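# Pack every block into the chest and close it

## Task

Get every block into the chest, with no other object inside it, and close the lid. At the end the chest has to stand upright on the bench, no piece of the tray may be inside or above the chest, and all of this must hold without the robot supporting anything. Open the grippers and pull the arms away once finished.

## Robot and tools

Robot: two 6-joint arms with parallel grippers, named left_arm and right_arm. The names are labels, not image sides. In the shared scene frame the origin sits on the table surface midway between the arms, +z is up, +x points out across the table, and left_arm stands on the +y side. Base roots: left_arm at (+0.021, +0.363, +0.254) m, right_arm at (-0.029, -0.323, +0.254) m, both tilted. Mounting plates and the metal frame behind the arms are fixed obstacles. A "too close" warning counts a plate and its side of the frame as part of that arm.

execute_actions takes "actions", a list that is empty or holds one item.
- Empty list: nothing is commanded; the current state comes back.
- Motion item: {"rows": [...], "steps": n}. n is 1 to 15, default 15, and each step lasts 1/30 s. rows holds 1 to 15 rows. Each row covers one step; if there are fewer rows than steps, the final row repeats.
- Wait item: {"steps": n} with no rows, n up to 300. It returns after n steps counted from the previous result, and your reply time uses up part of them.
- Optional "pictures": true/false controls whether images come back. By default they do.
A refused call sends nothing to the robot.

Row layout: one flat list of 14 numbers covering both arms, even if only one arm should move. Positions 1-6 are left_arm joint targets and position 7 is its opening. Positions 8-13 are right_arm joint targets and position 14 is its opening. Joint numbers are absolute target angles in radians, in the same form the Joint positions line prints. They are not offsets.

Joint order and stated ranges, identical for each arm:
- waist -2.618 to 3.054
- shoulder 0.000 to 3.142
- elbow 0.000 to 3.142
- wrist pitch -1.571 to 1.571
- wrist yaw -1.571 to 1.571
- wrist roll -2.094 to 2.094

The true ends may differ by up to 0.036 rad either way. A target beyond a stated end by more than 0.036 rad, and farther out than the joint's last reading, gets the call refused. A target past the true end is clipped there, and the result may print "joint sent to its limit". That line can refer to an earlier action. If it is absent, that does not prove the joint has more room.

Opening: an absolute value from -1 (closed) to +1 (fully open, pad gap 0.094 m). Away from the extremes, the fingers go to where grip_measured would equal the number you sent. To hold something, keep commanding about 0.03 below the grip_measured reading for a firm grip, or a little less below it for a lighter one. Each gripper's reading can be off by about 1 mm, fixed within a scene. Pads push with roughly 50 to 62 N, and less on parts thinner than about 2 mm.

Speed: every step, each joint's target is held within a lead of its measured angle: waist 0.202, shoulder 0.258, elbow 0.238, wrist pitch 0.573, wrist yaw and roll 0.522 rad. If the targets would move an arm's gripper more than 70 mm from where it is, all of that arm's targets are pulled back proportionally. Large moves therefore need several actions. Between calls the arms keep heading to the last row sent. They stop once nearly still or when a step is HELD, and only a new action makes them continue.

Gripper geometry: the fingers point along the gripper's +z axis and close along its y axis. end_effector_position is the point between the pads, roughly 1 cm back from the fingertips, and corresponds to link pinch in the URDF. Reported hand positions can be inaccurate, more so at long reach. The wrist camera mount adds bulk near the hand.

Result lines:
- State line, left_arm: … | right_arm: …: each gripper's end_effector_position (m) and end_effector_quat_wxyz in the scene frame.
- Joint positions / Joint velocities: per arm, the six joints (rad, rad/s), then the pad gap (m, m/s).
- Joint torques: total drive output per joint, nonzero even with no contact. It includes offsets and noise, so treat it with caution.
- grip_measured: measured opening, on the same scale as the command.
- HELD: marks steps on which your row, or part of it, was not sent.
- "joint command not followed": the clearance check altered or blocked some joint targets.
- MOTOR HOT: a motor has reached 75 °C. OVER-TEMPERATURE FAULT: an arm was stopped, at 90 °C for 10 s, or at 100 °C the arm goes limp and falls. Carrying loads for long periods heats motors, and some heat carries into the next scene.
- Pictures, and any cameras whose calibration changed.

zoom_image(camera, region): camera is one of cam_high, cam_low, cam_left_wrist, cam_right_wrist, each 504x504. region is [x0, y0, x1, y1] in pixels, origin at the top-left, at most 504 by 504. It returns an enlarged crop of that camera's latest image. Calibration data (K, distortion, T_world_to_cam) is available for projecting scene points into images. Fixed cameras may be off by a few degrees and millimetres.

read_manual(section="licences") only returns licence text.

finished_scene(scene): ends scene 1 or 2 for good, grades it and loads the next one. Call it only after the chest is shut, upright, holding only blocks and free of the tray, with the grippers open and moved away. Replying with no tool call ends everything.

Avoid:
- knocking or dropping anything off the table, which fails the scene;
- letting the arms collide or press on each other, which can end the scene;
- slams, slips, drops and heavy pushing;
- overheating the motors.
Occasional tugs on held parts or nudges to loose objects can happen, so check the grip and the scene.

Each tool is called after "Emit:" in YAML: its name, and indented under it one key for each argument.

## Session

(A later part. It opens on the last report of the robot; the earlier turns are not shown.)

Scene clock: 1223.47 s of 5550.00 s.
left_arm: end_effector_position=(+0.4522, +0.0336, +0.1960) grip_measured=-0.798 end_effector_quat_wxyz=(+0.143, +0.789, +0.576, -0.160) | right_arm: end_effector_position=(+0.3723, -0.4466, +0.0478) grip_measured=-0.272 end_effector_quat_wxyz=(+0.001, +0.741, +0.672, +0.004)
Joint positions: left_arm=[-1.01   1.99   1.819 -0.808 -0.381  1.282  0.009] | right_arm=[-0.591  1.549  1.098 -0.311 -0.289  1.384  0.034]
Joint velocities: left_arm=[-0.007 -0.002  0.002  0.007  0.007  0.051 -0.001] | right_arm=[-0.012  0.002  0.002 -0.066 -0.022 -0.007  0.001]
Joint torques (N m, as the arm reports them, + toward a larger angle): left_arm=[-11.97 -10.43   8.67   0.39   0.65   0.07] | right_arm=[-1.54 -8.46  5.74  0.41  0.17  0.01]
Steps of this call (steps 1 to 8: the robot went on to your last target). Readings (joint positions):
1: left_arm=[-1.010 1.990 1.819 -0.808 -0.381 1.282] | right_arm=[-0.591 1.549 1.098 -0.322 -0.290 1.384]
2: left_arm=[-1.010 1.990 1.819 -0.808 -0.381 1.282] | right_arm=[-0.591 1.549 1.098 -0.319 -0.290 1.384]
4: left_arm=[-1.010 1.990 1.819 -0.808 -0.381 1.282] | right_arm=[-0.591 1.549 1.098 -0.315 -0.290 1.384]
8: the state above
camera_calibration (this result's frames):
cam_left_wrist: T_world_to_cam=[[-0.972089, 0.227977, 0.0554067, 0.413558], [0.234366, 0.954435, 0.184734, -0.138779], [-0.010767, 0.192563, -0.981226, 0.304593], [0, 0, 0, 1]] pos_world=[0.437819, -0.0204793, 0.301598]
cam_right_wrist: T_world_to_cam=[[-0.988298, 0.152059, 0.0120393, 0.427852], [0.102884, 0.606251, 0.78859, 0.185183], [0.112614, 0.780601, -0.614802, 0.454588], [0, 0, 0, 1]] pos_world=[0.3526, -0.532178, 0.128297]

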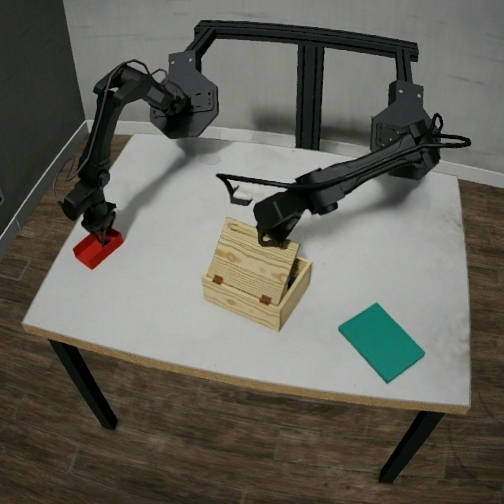

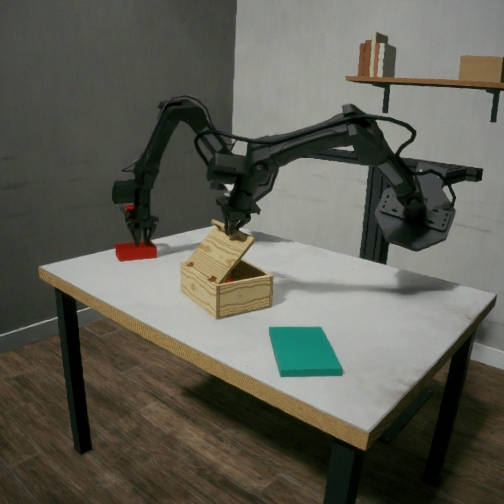

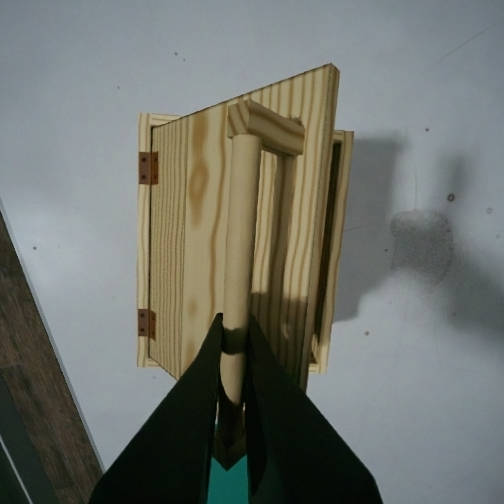

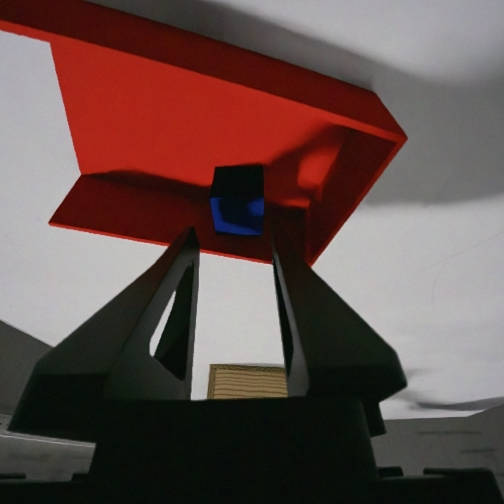

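Emit:
execute_actions:
  actions:
    - {"rows":[[-1.05,1.988,1.85,-0.83,-0.35,1.29,-0.815,-0.585,1.552,1.124,-0.296,-0.267,1.385,-0.3],[-1.05,1.988,1.85,-0.83,-0.35,1.29,-0.815,-0.583,1.56,1.125,-0.29,-0.265,1.385,-0.3],[-1.05,1.988,1.85,-0.83,-0.35,1.29,-0.815,-0.581,1.567,1.126,-0.283,-0.263,1.385,-0.3],[-1.05,1.988,1.85,-0.83,-0.35,1.29,-0.815,-0.579,1.574,1.127,-0.276,-0.261,1.385,-0.3],[-1.05,1.988,1.85,-0.83,-0.35,1.29,-0.815,-0.577,1.581,1.128,-0.269,-0.259,1.385,-0.3],[-1.05,1.988,1.85,-0.83,-0.35,1.29,-0.815,-0.575,1.588,1.129,-0.262,-0.257,1.385,-0.3],[-1.05,1.988,1.85,-0.83,-0.35,1.29,-0.815,-0.573,1.595,1.13,-0.255,-0.255,1.385,-0.3],[-1.05,1.988,1.85,-0.83,-0.35,1.29,-0.815,-0.571,1.602,1.131,-0.248,-0.253,1.385,-0.3],[-1.05,1.988,1.85,-0.83,-0.35,1.29,-0.815,-0.569,1.609,1.132,-0.241,-0.252,1.385,-0.3],[-1.05,1.988,1.85,-0.83,-0.35,1.29,-0.815,-0.568,1.616,1.133,-0.234,-0.252,1.385,-0.3],[-1.05,1.988,1.85,-0.83,-0.35,1.29,-0.815,-0.567,1.623,1.134,-0.23,-0.252,1.385,-0.3],[-1.05,1.988,1.85,-0.83,-0.35,1.29,-0.815,-0.566,1.63,1.134,-0.23,-0.252,1.385,-0.3]]}
  pictures: false

Emit:
execute_actions:
  actions:
    - {"rows":[[-1.05,1.988,1.85,-0.83,-0.35,1.29,-0.815,-0.566,1.63,1.134,-0.23,-0.252,1.385,-0.3],[-1.05,1.988,1.85,-0.83,-0.35,1.29,-0.815,-0.566,1.63,1.134,-0.23,-0.252,1.385,-0.3],[-1.05,1.988,1.85,-0.83,-0.35,1.29,-0.815,-0.566,1.63,1.134,-0.23,-0.252,1.385,-0.34],[-1.05,1.988,1.85,-0.83,-0.35,1.29,-0.815,-0.566,1.63,1.134,-0.23,-0.252,1.385,-0.38],[-1.05,1.988,1.85,-0.83,-0.35,1.29,-0.815,-0.566,1.63,1.134,-0.23,-0.252,1.385,-0.41],[-1.05,1.988,1.85,-0.83,-0.35,1.29,-0.815,-0.566,1.63,1.134,-0.23,-0.252,1.385,-0.44],[-1.05,1.988,1.85,-0.83,-0.35,1.29,-0.815,-0.566,1.63,1.134,-0.23,-0.252,1.385,-0.47],[-1.05,1.988,1.85,-0.83,-0.35,1.29,-0.815,-0.566,1.63,1.134,-0.23,-0.252,1.385,-0.5]]}

Scene clock: 1250.60 s of 5550.00 s.
left_arm: end_effector_position=(+0.4522, +0.0336, +0.1960) grip_measured=-0.798 end_effector_quat_wxyz=(+0.143, +0.789, +0.576, -0.160) | right_arm: end_effector_position=(+0.3669, -0.4467, +0.0222) grip_measured=-0.298 end_effector_quat_wxyz=(-0.005, +0.737, +0.675, -0.001)
Joint positions: left_arm=[-1.01   1.99   1.819 -0.808 -0.381  1.282  0.009] | right_arm=[-0.571  1.63   1.106 -0.251 -0.272  1.384  0.033]
Joint velocities: left_arm=[-0.002 -0.007 -0.002 -0.007 -0.007  0.037  0.   ] | right_arm=[-0.007  0.032 -0.002  0.022  0.037  0.037 -0.001]
Joint torques (N m, as the arm reports them, + toward a larger angle): left_arm=[-11.95 -10.4    8.69   0.39   0.65   0.07] | right_arm=[-1.41 -8.32  5.64  0.48  0.19  0.02]
Steps of this call (steps 1 to 30: the robot went on to your last target; steps 31 to 100: nothing new was sent; then 23.30 s passed at rest; steps 101 to 115: all 15 steps of this action). Readings (joint positions):
101: left_arm=[-1.010 1.990 1.819 -0.808 -0.381 1.282] | right_arm=[-0.591 1.549 1.098 -0.309 -0.289 1.384]
102: left_arm=[-1.010 1.990 1.819 -0.808 -0.381 1.282] | right_arm=[-0.591 1.550 1.098 -0.308 -0.288 1.384]
104: left_arm=[-1.010 1.990 1.819 -0.808 -0.381 1.282] | right_arm=[-0.590 1.555 1.098 -0.300 -0.285 1.384]
108: left_arm=[-1.010 1.990 1.819 -0.808 -0.381 1.282] | right_arm=[-0.581 1.583 1.098 -0.278 -0.279 1.384]
115: the state above

Scene clock: 1251.10 s of 5550.00 s.
left_arm: end_effector_position=(+0.4522, +0.0336, +0.1960) grip_measured=-0.798 end_effector_quat_wxyz=(+0.143, +0.789, +0.576, -0.160) | right_arm: end_effector_position=(+0.3709, -0.4480, +0.0224) grip_measured=-0.484 end_effector_quat_wxyz=(+0.001, +0.736, +0.677, +0.002)
Joint positions: left_arm=[-1.01   1.99   1.819 -0.808 -0.381  1.282  0.009] | right_arm=[-0.571  1.631  1.11  -0.24  -0.27   1.384  0.024]
Joint velocities: left_arm=[ 0.007 -0.007 -0.007 -0.037 -0.022 -0.007  0.   ] | right_arm=[ 0.002 -0.017 -0.002  0.022  0.066 -0.037 -0.001]
Joint torques (N m, as the arm reports them, + toward a larger angle): left_arm=[-11.95 -10.43   8.64   0.39   0.65   0.07] | right_arm=[-1.51 -8.32  5.48  0.44  0.18  0.  ]
Steps of this call (steps 1 to 15: all 15 steps of this action). Readings (joint positions):
1: left_arm=[-1.010 1.990 1.819 -0.808 -0.381 1.282] | right_arm=[-0.571 1.631 1.106 -0.249 -0.271 1.384]
2: left_arm=[-1.010 1.990 1.819 -0.808 -0.381 1.282] | right_arm=[-0.571 1.631 1.106 -0.248 -0.271 1.384]
4: left_arm=[-1.010 1.990 1.819 -0.808 -0.381 1.282] | right_arm=[-0.571 1.631 1.108 -0.245 -0.270 1.384]
8: left_arm=[-1.010 1.990 1.819 -0.808 -0.381 1.282] | right_arm=[-0.571 1.631 1.110 -0.240 -0.270 1.384]
15: the state above
camera_calibration (this result's frames):
cam_left_wrist: T_world_to_cam=[[-0.972089, 0.227977, 0.0554067, 0.413558], [0.234366, 0.954435, 0.184734, -0.138779], [-0.010767, 0.192563, -0.981226, 0.304593], [0, 0, 0, 1]] pos_world=[0.437819, -0.0204793, 0.301598]
cam_right_wrist: T_world_to_cam=[[-0.990154, 0.139198, 0.0147895, 0.421895], [0.0976116, 0.61086, 0.785699, 0.210285], [0.100333, 0.779406, -0.618433, 0.444309], [0, 0, 0, 1]] pos_world=[0.352635, -0.533479, 0.103315]

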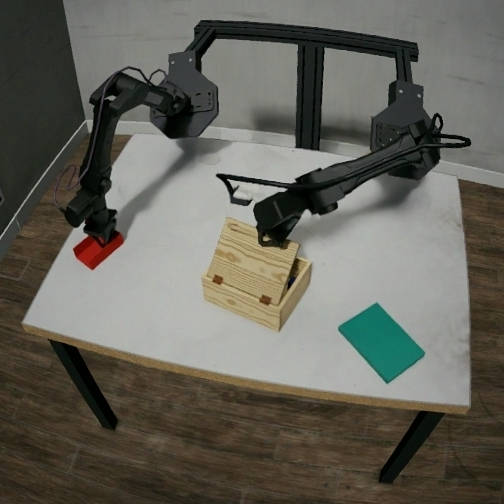

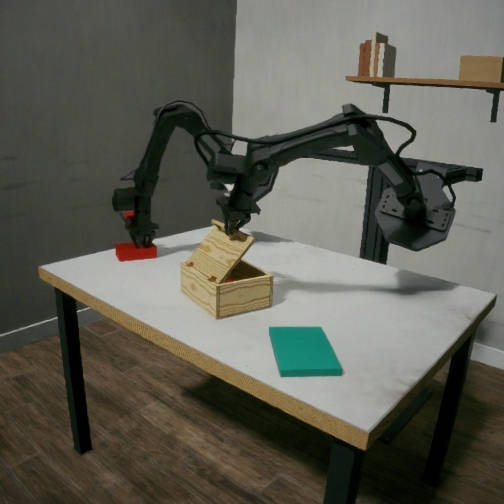

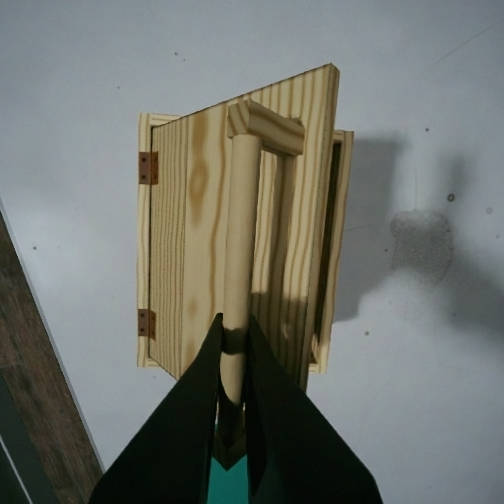

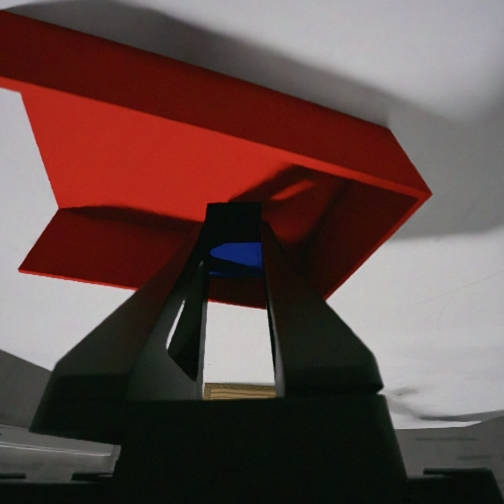

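Emit:
execute_actions:
  actions:
    - {"rows":[[-1.05,1.988,1.85,-0.83,-0.35,1.29,-0.815,-0.572,1.62,1.12,-0.25,-0.27,1.385,-0.52],[-1.05,1.988,1.85,-0.83,-0.35,1.29,-0.815,-0.58,1.605,1.12,-0.265,-0.275,1.385,-0.52],[-1.05,1.988,1.85,-0.83,-0.35,1.29,-0.815,-0.587,1.59,1.115,-0.28,-0.28,1.385,-0.52],[-1.05,1.988,1.85,-0.83,-0.35,1.29,-0.815,-0.594,1.572,1.11,-0.30,-0.285,1.385,-0.52],[-1.05,1.988,1.85,-0.83,-0.35,1.29,-0.815,-0.6,1.552,1.105,-0.32,-0.29,1.385,-0.52],[-1.05,1.988,1.85,-0.83,-0.35,1.29,-0.815,-0.606,1.53,1.10,-0.34,-0.295,1.385,-0.52],[-1.05,1.988,1.85,-0.83,-0.35,1.29,-0.815,-0.612,1.505,1.095,-0.36,-0.3,1.385,-0.52],[-1.05,1.988,1.85,-0.83,-0.35,1.29,-0.815,-0.616,1.48,1.09,-0.38,-0.3,1.37,-0.52],[-1.05,1.988,1.85,-0.83,-0.35,1.29,-0.815,-0.616,1.455,1.08,-0.39,-0.3,1.35,-0.52],[-1.05,1.988,1.85,-0.83,-0.35,1.29,-0.815,-0.61,1.43,1.07,-0.39,-0.29,1.32,-0.52],[-1.05,1.988,1.85,-0.83,-0.35,1.29,-0.815,-0.59,1.405,1.055,-0.38,-0.27,1.29,-0.52],[-1.05,1.988,1.85,-0.83,-0.35,1.29,-0.815,-0.55,1.38,1.04,-0.36,-0.23,1.26,-0.52],[-1.05,1.988,1.85,-0.83,-0.35,1.29,-0.815,-0.5,1.35,1.02,-0.335,-0.19,1.23,-0.52],[-1.05,1.988,1.85,-0.83,-0.35,1.29,-0.815,-0.45,1.325,1.0,-0.31,-0.145,1.2,-0.52],[-1.05,1.988,1.85,-0.83,-0.35,1.29,-0.815,-0.4,1.3,0.98,-0.285,-0.1,1.17,-0.52]]}
  pictures: false

Emit:
execute_actions:
  actions:
    - {"rows":[[-1.05,1.988,1.85,-0.83,-0.35,1.29,-0.815,-0.35,1.275,0.96,-0.26,-0.055,1.14,-0.52],[-1.05,1.988,1.85,-0.83,-0.35,1.29,-0.815,-0.30,1.25,0.94,-0.24,-0.01,1.11,-0.52],[-1.05,1.988,1.85,-0.83,-0.35,1.29,-0.815,-0.25,1.237,0.91,-0.213,0.04,1.1,-0.52],[-1.05,1.988,1.85,-0.83,-0.35,1.29,-0.815,-0.20,1.224,0.88,-0.186,0.09,1.1,-0.52],[-1.05,1.988,1.85,-0.83,-0.35,1.29,-0.815,-0.15,1.211,0.85,-0.159,0.14,1.1,-0.52],[-1.05,1.988,1.85,-0.83,-0.35,1.29,-0.815,-0.10,1.198,0.82,-0.132,0.19,1.1,-0.52],[-1.05,1.988,1.85,-0.83,-0.35,1.29,-0.815,-0.05,1.185,0.79,-0.105,0.23,1.1,-0.52],[-1.05,1.988,1.85,-0.83,-0.35,1.29,-0.815,0,1.172,0.76,-0.078,0.28,1.1,-0.52],[-1.05,1.988,1.85,-0.83,-0.35,1.29,-0.815,0.05,1.16,0.73,-0.05,0.33,1.12,-0.52],[-1.05,1.988,1.85,-0.83,-0.35,1.29,-0.815,0.1,1.166,0.71,-0.02,0.37,1.15,-0.52],[-1.05,1.988,1.85,-0.83,-0.35,1.29,-0.815,0.15,1.172,0.69,0.01,0.41,1.2,-0.52],[-1.05,1.988,1.85,-0.83,-0.35,1.29,-0.815,0.2,1.178,0.665,0.04,0.45,1.25,-0.52],[-1.05,1.988,1.85,-0.83,-0.35,1.29,-0.815,0.25,1.185,0.645,0.07,0.49,1.3,-0.52],[-1.05,1.988,1.85,-0.83,-0.35,1.29,-0.815,0.3,1.191,0.625,0.10,0.525,1.35,-0.52],[-1.05,1.988,1.85,-0.83,-0.35,1.29,-0.815,0.35,1.197,0.6,0.13,0.565,1.4,-0.52]]}
  pictures: false

Emit:
execute_actions:
  actions:
    - {"rows":[[-1.05,1.988,1.85,-0.83,-0.35,1.29,-0.815,0.4,1.203,0.58,0.16,0.6,1.45,-0.52],[-1.05,1.988,1.85,-0.83,-0.35,1.29,-0.815,0.45,1.21,0.56,0.19,0.64,1.5,-0.52],[-1.05,1.988,1.85,-0.83,-0.35,1.29,-0.815,0.5,1.238,0.568,0.22,0.67,1.525,-0.52],[-1.05,1.988,1.85,-0.83,-0.35,1.29,-0.815,0.55,1.267,0.577,0.25,0.70,1.55,-0.52],[-1.05,1.988,1.85,-0.83,-0.35,1.29,-0.815,0.6,1.295,0.585,0.28,0.73,1.575,-0.52],[-1.05,1.988,1.85,-0.83,-0.35,1.29,-0.815,0.65,1.324,0.594,0.31,0.755,1.6,-0.52],[-1.05,1.988,1.85,-0.83,-0.35,1.29,-0.815,0.7,1.353,0.603,0.34,0.785,1.625,-0.52],[-1.05,1.988,1.85,-0.83,-0.35,1.29,-0.815,0.745,1.38,0.61,0.37,0.81,1.65,-0.52],[-1.05,1.988,1.85,-0.83,-0.35,1.29,-0.815,0.79,1.41,0.62,0.40,0.84,1.67,-0.52],[-1.05,1.988,1.85,-0.83,-0.35,1.29,-0.815,0.825,1.445,0.65,0.42,0.86,1.67,-0.52],[-1.05,1.988,1.85,-0.83,-0.35,1.29,-0.815,0.855,1.48,0.68,0.44,0.875,1.67,-0.52],[-1.05,1.988,1.85,-0.83,-0.35,1.29,-0.815,0.88,1.515,0.715,0.455,0.89,1.67,-0.52],[-1.05,1.988,1.85,-0.83,-0.35,1.29,-0.815,0.9,1.55,0.75,0.47,0.90,1.67,-0.52],[-1.05,1.988,1.85,-0.83,-0.35,1.29,-0.815,0.915,1.585,0.785,0.48,0.91,1.67,-0.52],[-1.05,1.988,1.85,-0.83,-0.35,1.29,-0.815,0.93,1.62,0.82,0.49,0.92,1.67,-0.52]]}
  pictures: false

Emit:
execute_actions:
  actions:
    - {"rows":[[-1.05,1.988,1.85,-0.83,-0.35,1.29,-0.815,0.938,1.655,0.85,0.5,0.925,1.67,-0.52],[-1.05,1.988,1.85,-0.83,-0.35,1.29,-0.815,0.94,1.685,0.885,0.505,0.925,1.67,-0.52],[-1.05,1.988,1.85,-0.83,-0.35,1.29,-0.815,0.935,1.71,0.92,0.51,0.925,1.67,-0.52],[-1.05,1.988,1.85,-0.83,-0.35,1.29,-0.815,0.928,1.735,0.955,0.512,0.925,1.67,-0.52],[-1.05,1.988,1.85,-0.83,-0.35,1.29,-0.815,0.921,1.76,0.99,0.514,0.925,1.67,-0.52],[-1.05,1.988,1.85,-0.83,-0.35,1.29,-0.815,0.914,1.785,1.025,0.516,0.925,1.67,-0.52],[-1.05,1.988,1.85,-0.83,-0.35,1.29,-0.815,0.907,1.81,1.06,0.518,0.925,1.67,-0.52],[-1.05,1.988,1.85,-0.83,-0.35,1.29,-0.815,0.9,1.835,1.095,0.52,0.925,1.67,-0.52],[-1.05,1.988,1.85,-0.83,-0.35,1.29,-0.815,0.895,1.855,1.128,0.522,0.925,1.67,-0.52]]}

Scene clock: 1298.53 s of 5550.00 s.
left_arm: end_effector_position=(+0.4522, +0.0336, +0.1960) grip_measured=-0.798 end_effector_quat_wxyz=(+0.143, +0.789, +0.576, -0.160) | right_arm: end_effector_position=(+0.3936, -0.4138, +0.0916) grip_measured=-0.494 end_effector_quat_wxyz=(+0.046, +0.671, +0.740, +0.023)
Joint positions: left_arm=[-1.01   1.99   1.819 -0.808 -0.381  1.282  0.009] | right_arm=[-0.499  1.357  1.032 -0.322 -0.21   1.276  0.024]
Joint velocities: left_arm=[-0.007  0.002 -0.007  0.11  -0.037 -0.066 -0.001] | right_arm=[ 1.36  -0.764 -0.535  0.374  0.696 -0.681  0.   ]
Joint torques (N m, as the arm reports them, + toward a larger angle): left_arm=[-11.96 -10.4    8.64   0.41   0.65   0.07] | right_arm=[ 0.59 -8.56  3.22  0.38 -0.09 -0.1 ]
Steps of this call (steps 1 to 15: the robot went on to your last target; steps 16 to 90: nothing new was sent; then 43.93 s passed at rest; steps 91 to 105: all 15 steps of this action). Readings (joint positions):
91: left_arm=[-1.010 1.990 1.819 -0.808 -0.381 1.282] | right_arm=[-0.571 1.631 1.110 -0.240 -0.270 1.384]
92: left_arm=[-1.010 1.990 1.819 -0.808 -0.381 1.282] | right_arm=[-0.571 1.631 1.110 -0.240 -0.271 1.384]
94: left_arm=[-1.010 1.990 1.819 -0.808 -0.381 1.282] | right_arm=[-0.572 1.624 1.110 -0.252 -0.273 1.384]
98: left_arm=[-1.010 1.990 1.819 -0.808 -0.381 1.282] | right_arm=[-0.588 1.559 1.105 -0.307 -0.287 1.382]
105: the state above

Scene clock: 1299.03 s of 5550.00 s.
left_arm: end_effector_position=(+0.4522, +0.0336, +0.1960) grip_measured=-0.798 end_effector_quat_wxyz=(+0.143, +0.789, +0.576, -0.160) | right_arm: end_effector_position=(+0.3337, -0.2245, +0.1005) grip_measured=-0.493 end_effector_quat_wxyz=(+0.093, +0.492, +0.863, +0.067)
Joint positions: left_arm=[-1.01   1.99   1.819 -0.808 -0.381  1.282  0.009] | right_arm=[ 0.26   1.191  0.647 -0.001  0.377  1.252  0.024]
Joint velocities: left_arm=[ 0.002  0.002  0.002 -0.051 -0.022  0.022 -0.   ] | right_arm=[ 1.389  0.002 -0.598  0.769  1.092  0.886 -0.001]
Joint torques (N m, as the arm reports them, + toward a larger angle): left_arm=[-11.98 -10.43   8.71   0.4    0.65   0.08] | right_arm=[ 1.9  -5.21  3.29  0.82  0.18  0.01]
Steps of this call (steps 1 to 15: all 15 steps of this action). Readings (joint positions):
1: left_arm=[-1.010 1.990 1.819 -0.808 -0.381 1.282] | right_arm=[-0.447 1.332 1.013 -0.309 -0.182 1.251]
2: left_arm=[-1.010 1.990 1.819 -0.808 -0.381 1.282] | right_arm=[-0.391 1.308 0.993 -0.295 -0.153 1.225]
4: left_arm=[-1.010 1.990 1.819 -0.808 -0.381 1.282] | right_arm=[-0.282 1.267 0.946 -0.258 -0.087 1.183]
8: left_arm=[-1.010 1.990 1.819 -0.808 -0.381 1.282] | right_arm=[-0.084 1.211 0.829 -0.169 0.078 1.138]
15: the state above

Scene clock: 1299.53 s of 5550.00 s.
left_arm: end_effector_position=(+0.4522, +0.0336, +0.1960) grip_measured=-0.798 end_effector_quat_wxyz=(+0.143, +0.789, +0.576, -0.160) | right_arm: end_effector_position=(+0.2978, -0.0339, +0.1380) grip_measured=-0.493 end_effector_quat_wxyz=(+0.118, +0.556, +0.797, +0.205)
Joint positions: left_arm=[-1.01   1.99   1.819 -0.808 -0.381  1.282  0.009] | right_arm=[0.887 1.565 0.734 0.392 0.828 1.638 0.024]
Joint velocities: left_arm=[ 0.012 -0.022  0.007  0.007  0.037 -0.022 -0.   ] | right_arm=[0.481 0.965 1.067 0.579 0.388 0.286 0.   ]
Joint torques (N m, as the arm reports them, + toward a larger angle): left_arm=[-11.97 -10.41   8.66   0.39   0.64   0.05] | right_arm=[ 6.23 -5.25  5.27  1.12  0.2  -0.03]
Steps of this call (steps 1 to 15: all 15 steps of this action). Readings (joint positions):
1: left_arm=[-1.010 1.990 1.819 -0.808 -0.381 1.282] | right_arm=[0.309 1.192 0.626 0.028 0.416 1.289]
2: left_arm=[-1.010 1.990 1.819 -0.808 -0.381 1.282] | right_arm=[0.359 1.196 0.607 0.058 0.456 1.328]
4: left_arm=[-1.010 1.990 1.819 -0.808 -0.381 1.282] | right_arm=[0.457 1.220 0.584 0.111 0.532 1.402]
8: left_arm=[-1.010 1.990 1.819 -0.808 -0.381 1.282] | right_arm=[0.652 1.328 0.584 0.237 0.665 1.526]
15: the state above

Scene clock: 1300.03 s of 5550.00 s.
left_arm: end_effector_position=(+0.4522, +0.0336, +0.1960) grip_measured=-0.798 end_effector_quat_wxyz=(+0.143, +0.789, +0.576, -0.160) | right_arm: end_effector_position=(+0.3657, +0.0409, +0.1334) grip_measured=-0.493 end_effector_quat_wxyz=(+0.161, +0.623, +0.723, +0.252)
Joint positions: left_arm=[-1.01   1.99   1.819 -0.808 -0.381  1.282  0.009] | right_arm=[0.89  1.854 1.106 0.511 0.903 1.667 0.024]
Joint velocities: left_arm=[ 0.012  0.007 -0.002  0.095 -0.022 -0.081  0.   ] | right_arm=[-0.007 -0.002 -0.002 -0.037  0.007 -0.066 -0.   ]
Joint torques (N m, as the arm reports them, + toward a larger angle): left_arm=[-11.95 -10.39   8.68   0.39   0.63   0.06] | right_arm=[ 7.23 -6.71  5.7   1.21  0.09  0.02]
Steps of this call (steps 1 to 15: all 15 steps of this action). Readings (joint positions):
1: left_arm=[-1.010 1.990 1.819 -0.808 -0.381 1.282] | right_arm=[0.901 1.598 0.771 0.412 0.843 1.644]
2: left_arm=[-1.010 1.990 1.819 -0.808 -0.381 1.282] | right_arm=[0.912 1.630 0.808 0.430 0.855 1.649]
4: left_arm=[-1.010 1.990 1.819 -0.808 -0.381 1.282] | right_arm=[0.920 1.688 0.880 0.458 0.871 1.656]
8: left_arm=[-1.010 1.990 1.819 -0.808 -0.381 1.282] | right_arm=[0.912 1.791 1.017 0.488 0.892 1.663]
15: the state above
camera_calibration (this result's frames):
cam_left_wrist: T_world_to_cam=[[-0.972089, 0.227977, 0.0554067, 0.413558], [0.234366, 0.954435, 0.184734, -0.138779], [-0.010767, 0.192563, -0.981226, 0.304593], [0, 0, 0, 1]] pos_world=[0.437819, -0.0204793, 0.301598]
cam_right_wrist: T_world_to_cam=[[-0.838328, -0.0441387, -0.543376, 0.373533], [-0.49432, 0.481864, 0.723502, 0.0549767], [0.229899, 0.875133, -0.425779, 0.0554342], [0, 0, 0, 1]] pos_world=[0.327575, -0.0585164, 0.186796]

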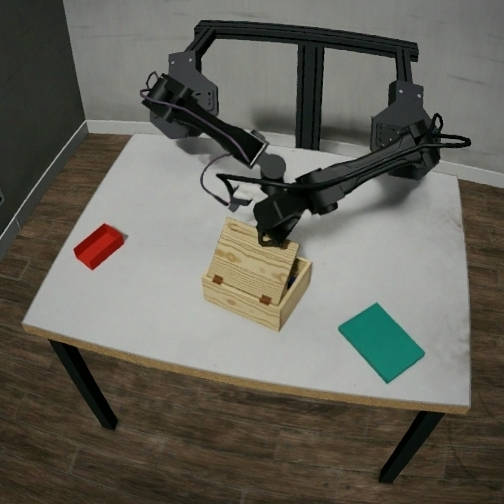

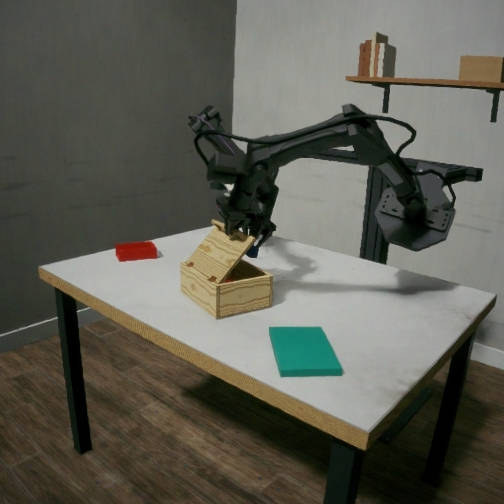

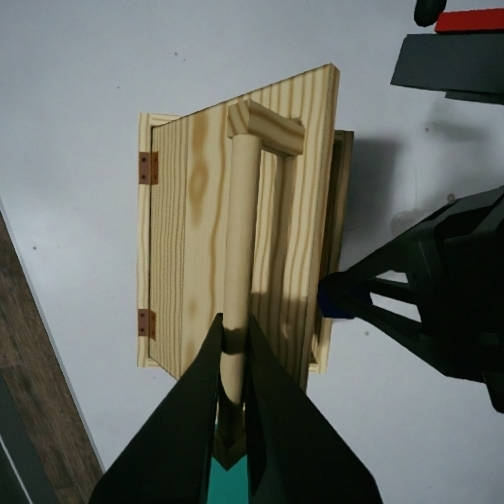

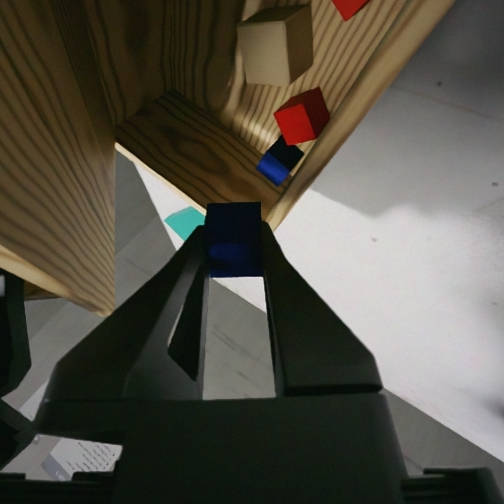

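Emit:
execute_actions:
  actions:
    - {"rows":[[-1.05,1.988,1.85,-0.83,-0.35,1.29,-0.815,0.885,1.869,1.144,0.523,0.914,1.67,-0.52],[-1.05,1.988,1.85,-0.83,-0.35,1.29,-0.815,0.874,1.884,1.16,0.523,0.902,1.67,-0.52],[-1.05,1.988,1.85,-0.83,-0.35,1.29,-0.815,0.864,1.898,1.177,0.524,0.891,1.665,-0.52],[-1.05,1.988,1.85,-0.83,-0.35,1.29,-0.815,0.853,1.912,1.193,0.524,0.879,1.665,-0.52],[-1.05,1.988,1.85,-0.83,-0.35,1.29,-0.815,0.843,1.927,1.209,0.525,0.868,1.665,-0.52],[-1.05,1.988,1.85,-0.83,-0.35,1.29,-0.815,0.832,1.941,1.225,0.525,0.856,1.66,-0.52],[-1.05,1.988,1.85,-0.83,-0.35,1.29,-0.815,0.822,1.955,1.241,0.526,0.845,1.66,-0.52],[-1.05,1.988,1.85,-0.83,-0.35,1.29,-0.815,0.811,1.97,1.258,0.527,0.834,1.66,-0.52],[-1.05,1.988,1.85,-0.83,-0.35,1.29,-0.815,0.801,1.984,1.274,0.527,0.822,1.655,-0.52],[-1.05,1.988,1.85,-0.83,-0.35,1.29,-0.815,0.79,1.999,1.29,0.528,0.811,1.655,-0.52],[-1.05,1.988,1.85,-0.83,-0.35,1.29,-0.815,0.78,2.013,1.306,0.528,0.799,1.655,-0.52],[-1.05,1.988,1.85,-0.83,-0.35,1.29,-0.815,0.769,2.027,1.323,0.529,0.788,1.65,-0.52],[-1.05,1.988,1.85,-0.83,-0.35,1.29,-0.815,0.759,2.042,1.339,0.529,0.776,1.65,-0.52],[-1.05,1.988,1.85,-0.83,-0.35,1.29,-0.815,0.748,2.056,1.355,0.53,0.77,1.65,-0.52]]}
  pictures: false

Emit:
execute_actions:
  actions:
    - {"steps":6}

Scene clock: 1312.83 s of 5550.00 s.
left_arm: end_effector_position=(+0.4520, +0.0339, +0.1959) grip_measured=-0.798 end_effector_quat_wxyz=(+0.142, +0.789, +0.576, -0.160) | right_arm: end_effector_position=(+0.4085, +0.0472, +0.0714) grip_measured=-0.493 end_effector_quat_wxyz=(+0.169, +0.643, +0.706, +0.246)
Joint positions: left_arm=[-1.01   1.99   1.819 -0.81  -0.381  1.282  0.009] | right_arm=[0.752 2.042 1.318 0.523 0.805 1.665 0.024]
Joint velocities: left_arm=[-0.002  0.007  0.002 -0.125  0.081 -0.022  0.   ] | right_arm=[-0.242  0.266  0.349  0.095 -0.271 -0.066 -0.   ]
Joint torques (N m, as the arm reports them, + toward a larger angle): left_arm=[-11.94 -10.39   8.67   0.51   0.6    0.06] | right_arm=[ 8.42 -8.13  5.1   1.07 -0.05 -0.14]
Steps of this call (steps 1 to 15: the robot went on to your last target; steps 16 to 90: nothing new was sent; then 9.30 s passed at rest; steps 91 to 105: all 15 steps of this action). Readings (joint positions):
91: left_arm=[-1.010 1.990 1.819 -0.808 -0.381 1.282] | right_arm=[0.889 1.855 1.108 0.512 0.909 1.669]
92: left_arm=[-1.010 1.990 1.819 -0.808 -0.381 1.282] | right_arm=[0.887 1.860 1.114 0.512 0.909 1.669]
94: left_arm=[-1.010 1.990 1.819 -0.808 -0.381 1.282] | right_arm=[0.874 1.881 1.142 0.513 0.902 1.669]
98: left_arm=[-1.010 1.990 1.819 -0.808 -0.381 1.282] | right_arm=[0.829 1.940 1.209 0.517 0.872 1.669]
105: the state above

Scene clock: 1313.03 s of 5550.00 s.
left_arm: end_effector_position=(+0.4515, +0.0337, +0.1960) grip_measured=-0.798 end_effector_quat_wxyz=(+0.142, +0.789, +0.575, -0.161) | right_arm: end_effector_position=(+0.4134, +0.0473, +0.0669) grip_measured=-0.493 end_effector_quat_wxyz=(+0.166, +0.644, +0.704, +0.250)
Joint positions: left_arm=[-1.01   1.99   1.819 -0.811 -0.379  1.282  0.009] | right_arm=[0.738 2.052 1.332 0.527 0.783 1.663 0.024]
Joint velocities: left_arm=[ 0.002  0.007 -0.007  0.007 -0.066 -0.066 -0.001] | right_arm=[ 0.007 -0.012 -0.007  0.007 -0.081  0.022 -0.001]
Joint torques (N m, as the arm reports them, + toward a larger angle): left_arm=[-11.91 -10.39   8.67   0.43   0.61   0.06] | right_arm=[ 8.29 -7.87  5.72  1.11 -0.09 -0.14]
Steps of this call (steps 1 to 6: the robot went on to your last target). Readings (joint positions):
1: left_arm=[-1.010 1.990 1.819 -0.810 -0.381 1.282] | right_arm=[0.745 2.049 1.326 0.525 0.798 1.665]
2: left_arm=[-1.010 1.990 1.819 -0.811 -0.380 1.282] | right_arm=[0.741 2.052 1.330 0.527 0.794 1.664]
4: left_arm=[-1.010 1.990 1.819 -0.811 -0.379 1.282] | right_arm=[0.738 2.052 1.332 0.527 0.787 1.664]
6: the state above
camera_calibration (this result's frames):
cam_left_wrist: T_world_to_cam=[[-0.971429, 0.230174, 0.0578331, 0.411973], [0.236975, 0.954029, 0.183496, -0.139567], [-0.0129384, 0.191959, -0.981318, 0.305657], [0, 0, 0, 1]] pos_world=[0.437232, -0.0203481, 0.301731]
cam_right_wrist: T_world_to_cam=[[-0.838797, 0.00585589, -0.544413, 0.375544], [-0.46734, 0.505241, 0.725482, 0.111216], [0.279308, 0.862958, -0.421058, -0.0096121], [0, 0, 0, 1]] pos_world=[0.369666, -0.0500954, 0.119719]

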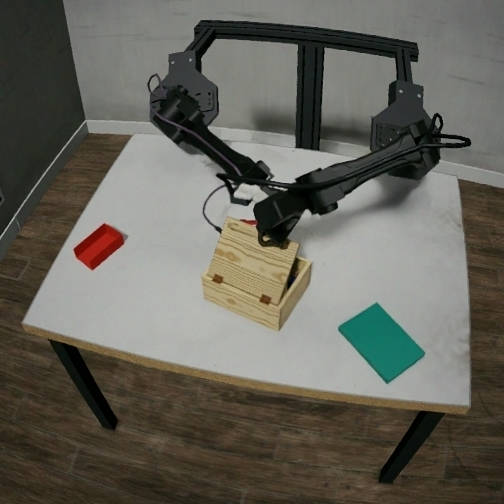

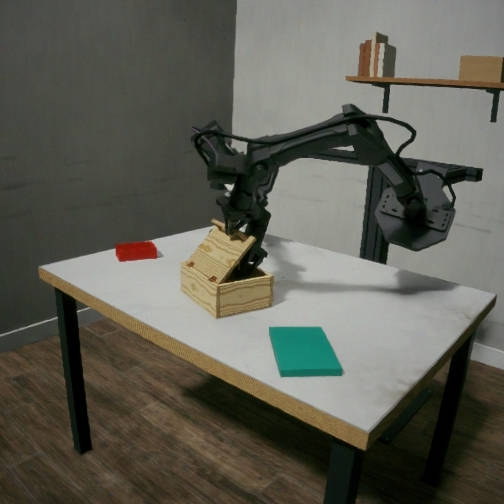

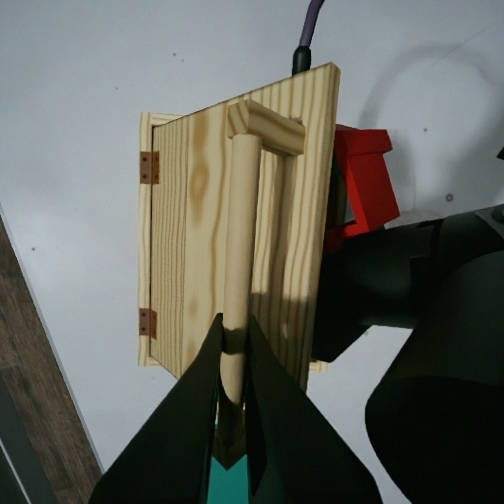

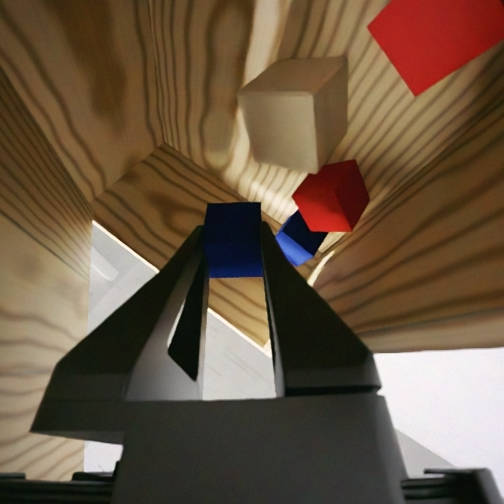

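Emit:
execute_actions:
  actions:
    - {"rows":[[-1.05,1.988,1.85,-0.83,-0.35,1.29,-0.815,0.748,2.056,1.355,0.53,0.77,1.65,-0.45],[-1.05,1.988,1.85,-0.83,-0.35,1.29,-0.815,0.748,2.056,1.355,0.53,0.77,1.65,-0.37]],"steps":8}
  pictures: false

Emit:
execute_actions:
  actions:
    - {"rows":[[-1.05,1.988,1.85,-0.83,-0.35,1.29,-0.815,0.77,2.04,1.33,0.53,0.79,1.65,-0.37],[-1.05,1.988,1.85,-0.83,-0.35,1.29,-0.815,0.785,2.025,1.31,0.53,0.805,1.65,-0.37],[-1.05,1.988,1.85,-0.83,-0.35,1.29,-0.815,0.797,2.01,1.292,0.53,0.817,1.65,-0.37],[-1.05,1.988,1.85,-0.83,-0.35,1.29,-0.815,0.808,1.995,1.275,0.53,0.829,1.65,-0.37],[-1.05,1.988,1.85,-0.83,-0.35,1.29,-0.815,0.819,1.98,1.258,0.525,0.841,1.65,-0.37],[-1.05,1.988,1.85,-0.83,-0.35,1.29,-0.815,0.83,1.965,1.241,0.525,0.853,1.65,-0.37],[-1.05,1.988,1.85,-0.83,-0.35,1.29,-0.815,0.841,1.95,1.224,0.525,0.865,1.65,-0.37],[-1.05,1.988,1.85,-0.83,-0.35,1.29,-0.815,0.852,1.935,1.207,0.52,0.877,1.65,-0.37],[-1.05,1.988,1.85,-0.83,-0.35,1.29,-0.815,0.863,1.92,1.19,0.52,0.889,1.65,-0.37],[-1.05,1.988,1.85,-0.83,-0.35,1.29,-0.815,0.874,1.905,1.173,0.52,0.90,1.65,-0.37],[-1.05,1.988,1.85,-0.83,-0.35,1.29,-0.815,0.885,1.89,1.156,0.515,0.91,1.65,-0.37],[-1.05,1.988,1.85,-0.83,-0.35,1.29,-0.815,0.896,1.872,1.135,0.515,0.92,1.65,-0.37],[-1.05,1.988,1.85,-0.83,-0.35,1.29,-0.815,0.907,1.85,1.105,0.51,0.925,1.65,-0.37],[-1.05,1.988,1.85,-0.83,-0.35,1.29,-0.815,0.915,1.825,1.07,0.505,0.925,1.65,-0.37],[-1.05,1.988,1.85,-0.83,-0.35,1.29,-0.815,0.922,1.8,1.035,0.5,0.925,1.65,-0.37]]}

Emit:
execute_actions:
  actions:
    - {"rows":[[-1.05,1.988,1.85,-0.83,-0.35,1.29,-0.815,0.928,1.77,0.995,0.49,0.91,1.65,-0.37],[-1.05,1.988,1.85,-0.83,-0.35,1.29,-0.815,0.93,1.735,0.95,0.48,0.90,1.65,-0.37],[-1.05,1.988,1.85,-0.83,-0.35,1.29,-0.815,0.93,1.7,0.905,0.465,0.885,1.65,-0.37],[-1.05,1.988,1.85,-0.83,-0.35,1.29,-0.815,0.925,1.665,0.86,0.45,0.87,1.65,-0.37],[-1.05,1.988,1.85,-0.83,-0.35,1.29,-0.815,0.915,1.63,0.815,0.435,0.855,1.65,-0.37],[-1.05,1.988,1.85,-0.83,-0.35,1.29,-0.815,0.9,1.595,0.775,0.415,0.84,1.64,-0.37],[-1.05,1.988,1.85,-0.83,-0.35,1.29,-0.815,0.88,1.555,0.735,0.39,0.825,1.63,-0.37],[-1.05,1.988,1.85,-0.83,-0.35,1.29,-0.815,0.85,1.515,0.7,0.365,0.80,1.61,-0.37],[-1.05,1.988,1.85,-0.83,-0.35,1.29,-0.815,0.815,1.475,0.67,0.34,0.775,1.59,-0.37],[-1.05,1.988,1.85,-0.83,-0.35,1.29,-0.815,0.775,1.435,0.645,0.31,0.75,1.57,-0.37],[-1.05,1.988,1.85,-0.83,-0.35,1.29,-0.815,0.735,1.395,0.625,0.28,0.72,1.55,-0.37],[-1.05,1.988,1.85,-0.83,-0.35,1.29,-0.815,0.69,1.355,0.61,0.25,0.69,1.53,-0.37],[-1.05,1.988,1.85,-0.83,-0.35,1.29,-0.815,0.645,1.32,0.6,0.22,0.66,1.51,-0.37],[-1.05,1.988,1.85,-0.83,-0.35,1.29,-0.815,0.6,1.29,0.595,0.19,0.63,1.49,-0.37],[-1.05,1.988,1.85,-0.83,-0.35,1.29,-0.815,0.55,1.26,0.595,0.16,0.6,1.46,-0.37]]}
  pictures: false

Emit:
execute_actions:
  actions:
    - {"rows":[[-1.04,1.986,1.83,-0.82,-0.36,1.29,-0.815,0.5,1.24,0.6,0.13,0.56,1.43,-0.37],[-1.03,1.984,1.81,-0.81,-0.365,1.29,-0.815,0.45,1.22,0.61,0.1,0.52,1.4,-0.37],[-1.025,1.98,1.795,-0.80,-0.365,1.29,-0.815,0.4,1.205,0.625,0.07,0.48,1.36,-0.37],[-1.022,1.976,1.78,-0.787,-0.365,1.29,-0.815,0.35,1.195,0.64,0.04,0.44,1.32,-0.37],[-1.02,1.972,1.765,-0.775,-0.363,1.29,-0.815,0.3,1.185,0.66,0.01,0.4,1.28,-0.37],[-1.018,1.968,1.75,-0.763,-0.361,1.29,-0.815,0.25,1.18,0.68,-0.02,0.36,1.24,-0.37],[-1.016,1.964,1.735,-0.751,-0.359,1.295,-0.815,0.21,1.175,0.7,-0.04,0.33,1.21,-0.37],[-1.014,1.96,1.72,-0.74,-0.357,1.295,-0.815,0.18,1.17,0.715,-0.06,0.3,1.19,-0.37],[-1.012,1.956,1.705,-0.729,-0.355,1.295,-0.815,0.16,1.17,0.72,-0.07,0.29,1.18,-0.37],[-1.01,1.952,1.69,-0.718,-0.353,1.295,-0.815,0.16,1.17,0.72,-0.07,0.29,1.18,-0.37],[-1.008,1.948,1.675,-0.707,-0.351,1.3,-0.815,0.16,1.17,0.72,-0.07,0.29,1.18,-0.37],[-1.006,1.944,1.66,-0.696,-0.349,1.3,-0.815,0.16,1.17,0.72,-0.07,0.29,1.18,-0.37],[-1.004,1.94,1.645,-0.685,-0.347,1.3,-0.815,0.16,1.17,0.72,-0.07,0.29,1.18,-0.37],[-1.002,1.936,1.63,-0.674,-0.345,1.3,-0.815,0.16,1.17,0.72,-0.07,0.29,1.18,-0.37],[-1.0,1.933,1.617,-0.664,-0.343,1.3,-0.815,0.16,1.17,0.72,-0.07,0.29,1.18,-0.37]]}

Scene clock: 1369.70 s of 5550.00 s.
left_arm: end_effector_position=(+0.4509, +0.0337, +0.1961) grip_measured=-0.798 end_effector_quat_wxyz=(+0.142, +0.789, +0.575, -0.162) | right_arm: end_effector_position=(+0.4145, +0.0487, +0.0679) grip_measured=-0.372 end_effector_quat_wxyz=(+0.165, +0.644, +0.702, +0.254)
Joint positions: left_arm=[-1.01   1.99   1.819 -0.813 -0.377  1.282  0.009] | right_arm=[0.738 2.052 1.332 0.535 0.776 1.662 0.03 ]
Joint velocities: left_arm=[-0.002 -0.017  0.002  0.066 -0.007 -0.022  0.001] | right_arm=[ 0.002  0.022  0.002 -0.022 -0.037 -0.022  0.001]
Joint torques (N m, as the arm reports them, + toward a larger angle): left_arm=[-12.03 -10.39   8.66   0.44   0.61   0.08] | right_arm=[ 8.09 -7.78  5.81  1.05 -0.07 -0.15]
Steps of this call (steps 1 to 30: the robot went on to your last target; steps 31 to 100: nothing new was sent; then 53.07 s passed at rest; steps 101 to 108: all 8 steps of this action). Readings (joint positions):
101: left_arm=[-1.010 1.990 1.819 -0.811 -0.379 1.282] | right_arm=[0.738 2.052 1.332 0.528 0.776 1.662]
102: left_arm=[-1.010 1.990 1.819 -0.811 -0.378 1.282] | right_arm=[0.738 2.052 1.332 0.531 0.776 1.662]
104: left_arm=[-1.010 1.990 1.819 -0.812 -0.378 1.282] | right_arm=[0.738 2.052 1.332 0.534 0.776 1.662]
108: the state above

Scene clock: 1370.20 s of 5550.00 s.
left_arm: end_effector_position=(+0.4509, +0.0336, +0.1961) grip_measured=-0.798 end_effector_quat_wxyz=(+0.142, +0.789, +0.575, -0.163) | right_arm: end_effector_position=(+0.3658, +0.0455, +0.1332) grip_measured=-0.372 end_effector_quat_wxyz=(+0.154, +0.622, +0.722, +0.261)
Joint positions: left_arm=[-1.01   1.99   1.819 -0.813 -0.376  1.282  0.009] | right_arm=[0.888 1.86  1.106 0.531 0.881 1.662 0.03 ]
Joint velocities: left_arm=[-0.017 -0.017 -0.002 -0.037 -0.022 -0.007 -0.001] | right_arm=[ 0.242 -0.725 -0.891  0.007  0.154  0.051 -0.   ]
Joint torques (N m, as the arm reports them, + toward a larger angle): left_arm=[-11.99 -10.39   8.69   0.44   0.6    0.08] | right_arm=[ 8.46 -7.93  2.5   0.8   0.2  -0.12]
Steps of this call (steps 1 to 15: all 15 steps of this action). Readings (joint positions):
1: left_arm=[-1.010 1.990 1.819 -0.813 -0.377 1.282] | right_arm=[0.739 2.052 1.332 0.535 0.776 1.662]
2: left_arm=[-1.010 1.990 1.819 -0.813 -0.377 1.282] | right_arm=[0.740 2.051 1.332 0.535 0.779 1.662]
4: left_arm=[-1.010 1.990 1.819 -0.813 -0.376 1.282] | right_arm=[0.753 2.041 1.316 0.535 0.789 1.662]
8: left_arm=[-1.010 1.990 1.819 -0.813 -0.376 1.282] | right_arm=[0.805 1.987 1.246 0.534 0.821 1.662]
15: the state above
camera_calibration (this result's frames):
cam_left_wrist: T_world_to_cam=[[-0.970979, 0.231533, 0.0599392, 0.41074], [0.238693, 0.953887, 0.182003, -0.139859], [-0.0150353, 0.191028, -0.981469, 0.306756], [0, 0, 0, 1]] pos_world=[0.436815, -0.0202895, 0.301907]
cam_right_wrist: T_world_to_cam=[[-0.836353, -0.0392687, -0.546783, 0.373171], [-0.500297, 0.462407, 0.73204, 0.0549567], [0.22409, 0.885798, -0.406382, 0.0503428], [0, 0, 0, 1]] pos_world=[0.328316, -0.055352, 0.184271]

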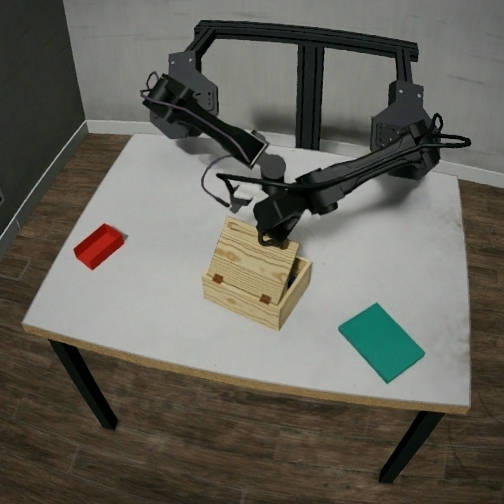

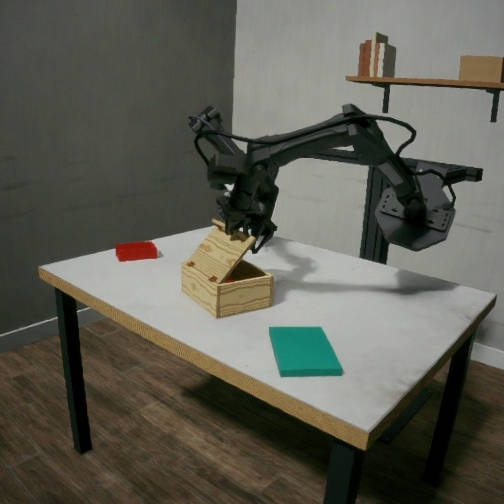

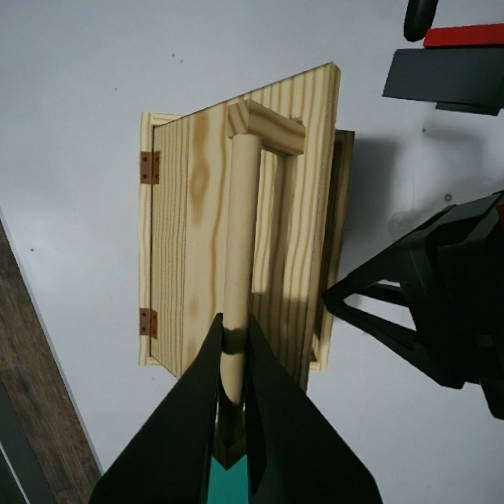

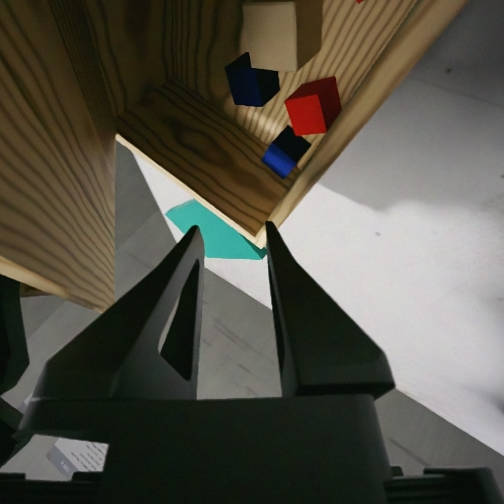

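Scene clock: 1370.70 s of 5550.00 s.
left_arm: end_effector_position=(+0.4509, +0.0336, +0.1961) grip_measured=-0.798 end_effector_quat_wxyz=(+0.142, +0.789, +0.575, -0.163) | right_arm: end_effector_position=(+0.3227, -0.1364, +0.1193) grip_measured=-0.372 end_effector_quat_wxyz=(+0.142, +0.567, +0.799, +0.139)
Joint positions: left_arm=[-1.01   1.99   1.819 -0.813 -0.376  1.282  0.009] | right_arm=[0.625 1.334 0.61  0.276 0.705 1.552 0.03 ]
Joint velocities: left_arm=[-0.007 -0.002  0.007 -0.037 -0.081  0.051 -0.001] | right_arm=[-1.311 -0.974 -0.154 -0.813 -0.725 -0.593  0.001]
Joint torques (N m, as the arm reports them, + toward a larger angle): left_arm=[-11.95 -10.42   8.66   0.44   0.6    0.08] | right_arm=[ 3.21 -5.96  3.13  0.87 -0.03 -0.05]
Steps of this call (steps 1 to 15: all 15 steps of this action). Readings (joint positions):
1: left_arm=[-1.010 1.990 1.819 -0.813 -0.376 1.282] | right_arm=[0.897 1.833 1.073 0.528 0.883 1.662]
2: left_arm=[-1.010 1.990 1.819 -0.813 -0.376 1.282] | right_arm=[0.904 1.805 1.035 0.525 0.884 1.662]
4: left_arm=[-1.010 1.990 1.819 -0.813 -0.376 1.282] | right_arm=[0.911 1.740 0.950 0.510 0.879 1.662]
8: left_arm=[-1.010 1.990 1.819 -0.813 -0.376 1.282] | right_arm=[0.893 1.597 0.775 0.455 0.847 1.651]
15: the state above

Scene clock: 1371.20 s of 5550.00 s.
left_arm: end_effector_position=(+0.4346, +0.0355, +0.1822) grip_measured=-0.798 end_effector_quat_wxyz=(+0.148, +0.791, +0.572, -0.158) | right_arm: end_effector_position=(+0.3578, -0.2483, +0.1027) grip_measured=-0.372 end_effector_quat_wxyz=(+0.110, +0.503, +0.855, +0.061)
Joint positions: left_arm=[-1.004  1.95   1.675 -0.693 -0.376  1.303  0.009] | right_arm=[ 0.164  1.186  0.702 -0.024  0.327  1.217  0.03 ]
Joint velocities: left_arm=[ 0.022 -0.149 -0.408  0.344 -0.022  0.037 -0.   ] | right_arm=[-0.007  0.002 -0.012 -0.271 -0.242 -0.154 -0.001]
Joint torques (N m, as the arm reports them, + toward a larger angle): left_arm=[ -7.96 -10.84   2.82   0.44   0.66  -0.13] | right_arm=[ 0.71 -7.09  5.38  0.71  0.   -0.08]
Steps of this call (steps 1 to 15: all 15 steps of this action). Readings (joint positions):
1: left_arm=[-1.010 1.990 1.819 -0.813 -0.376 1.282] | right_arm=[0.578 1.302 0.608 0.249 0.679 1.531]
2: left_arm=[-1.010 1.990 1.819 -0.813 -0.376 1.282] | right_arm=[0.529 1.275 0.608 0.225 0.649 1.508]
4: left_arm=[-1.009 1.990 1.815 -0.808 -0.376 1.282] | right_arm=[0.432 1.231 0.610 0.177 0.583 1.453]
8: left_arm=[-1.006 1.984 1.771 -0.782 -0.376 1.285] | right_arm=[0.243 1.201 0.660 0.059 0.445 1.325]
15: the state above
camera_calibration (this result's frames):
cam_left_wrist: T_world_to_cam=[[-0.970821, 0.235701, 0.0441756, 0.397945], [0.239805, 0.953841, 0.180778, -0.135481], [0.000473017, 0.186097, -0.982531, 0.286099], [0, 0, 0, 1]] pos_world=[0.418687, -0.0178107, 0.288014]
cam_right_wrist: T_world_to_cam=[[-0.875946, -0.437758, -0.202701, 0.218197], [-0.444267, 0.568264, 0.692606, 0.219372], [-0.188006, 0.696738, -0.69225, 0.429792], [0, 0, 0, 1]] pos_world=[0.369392, -0.328596, 0.189814]

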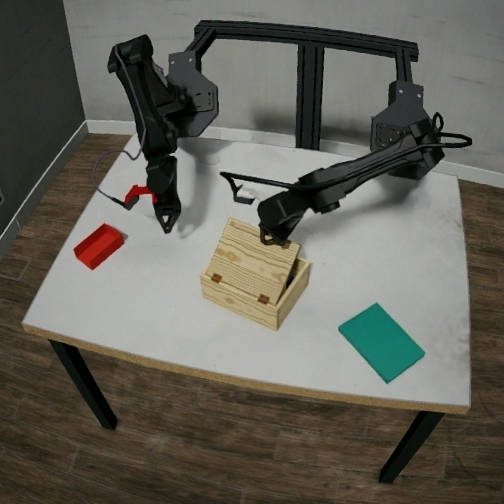

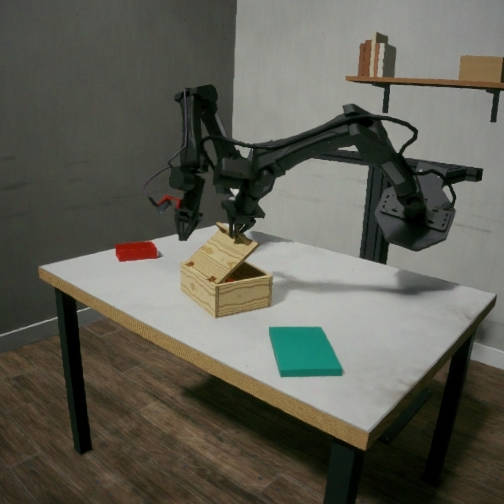

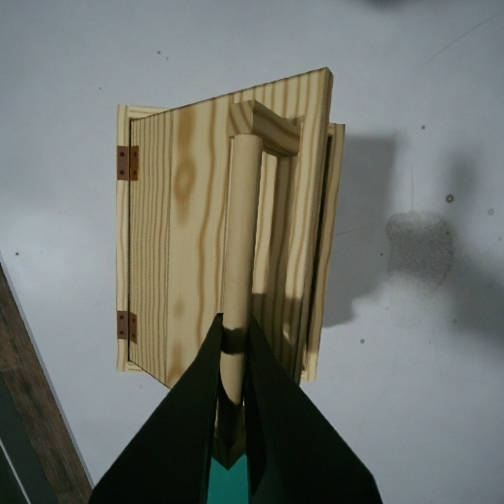

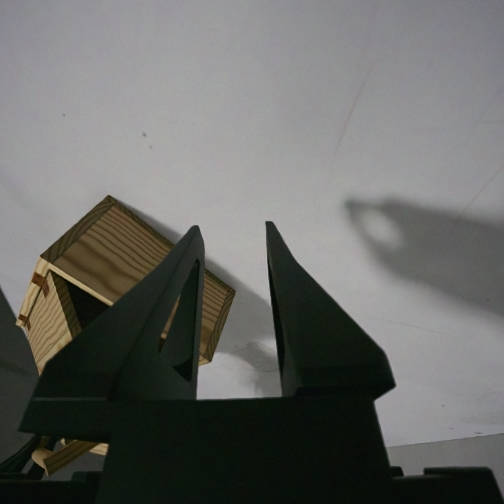

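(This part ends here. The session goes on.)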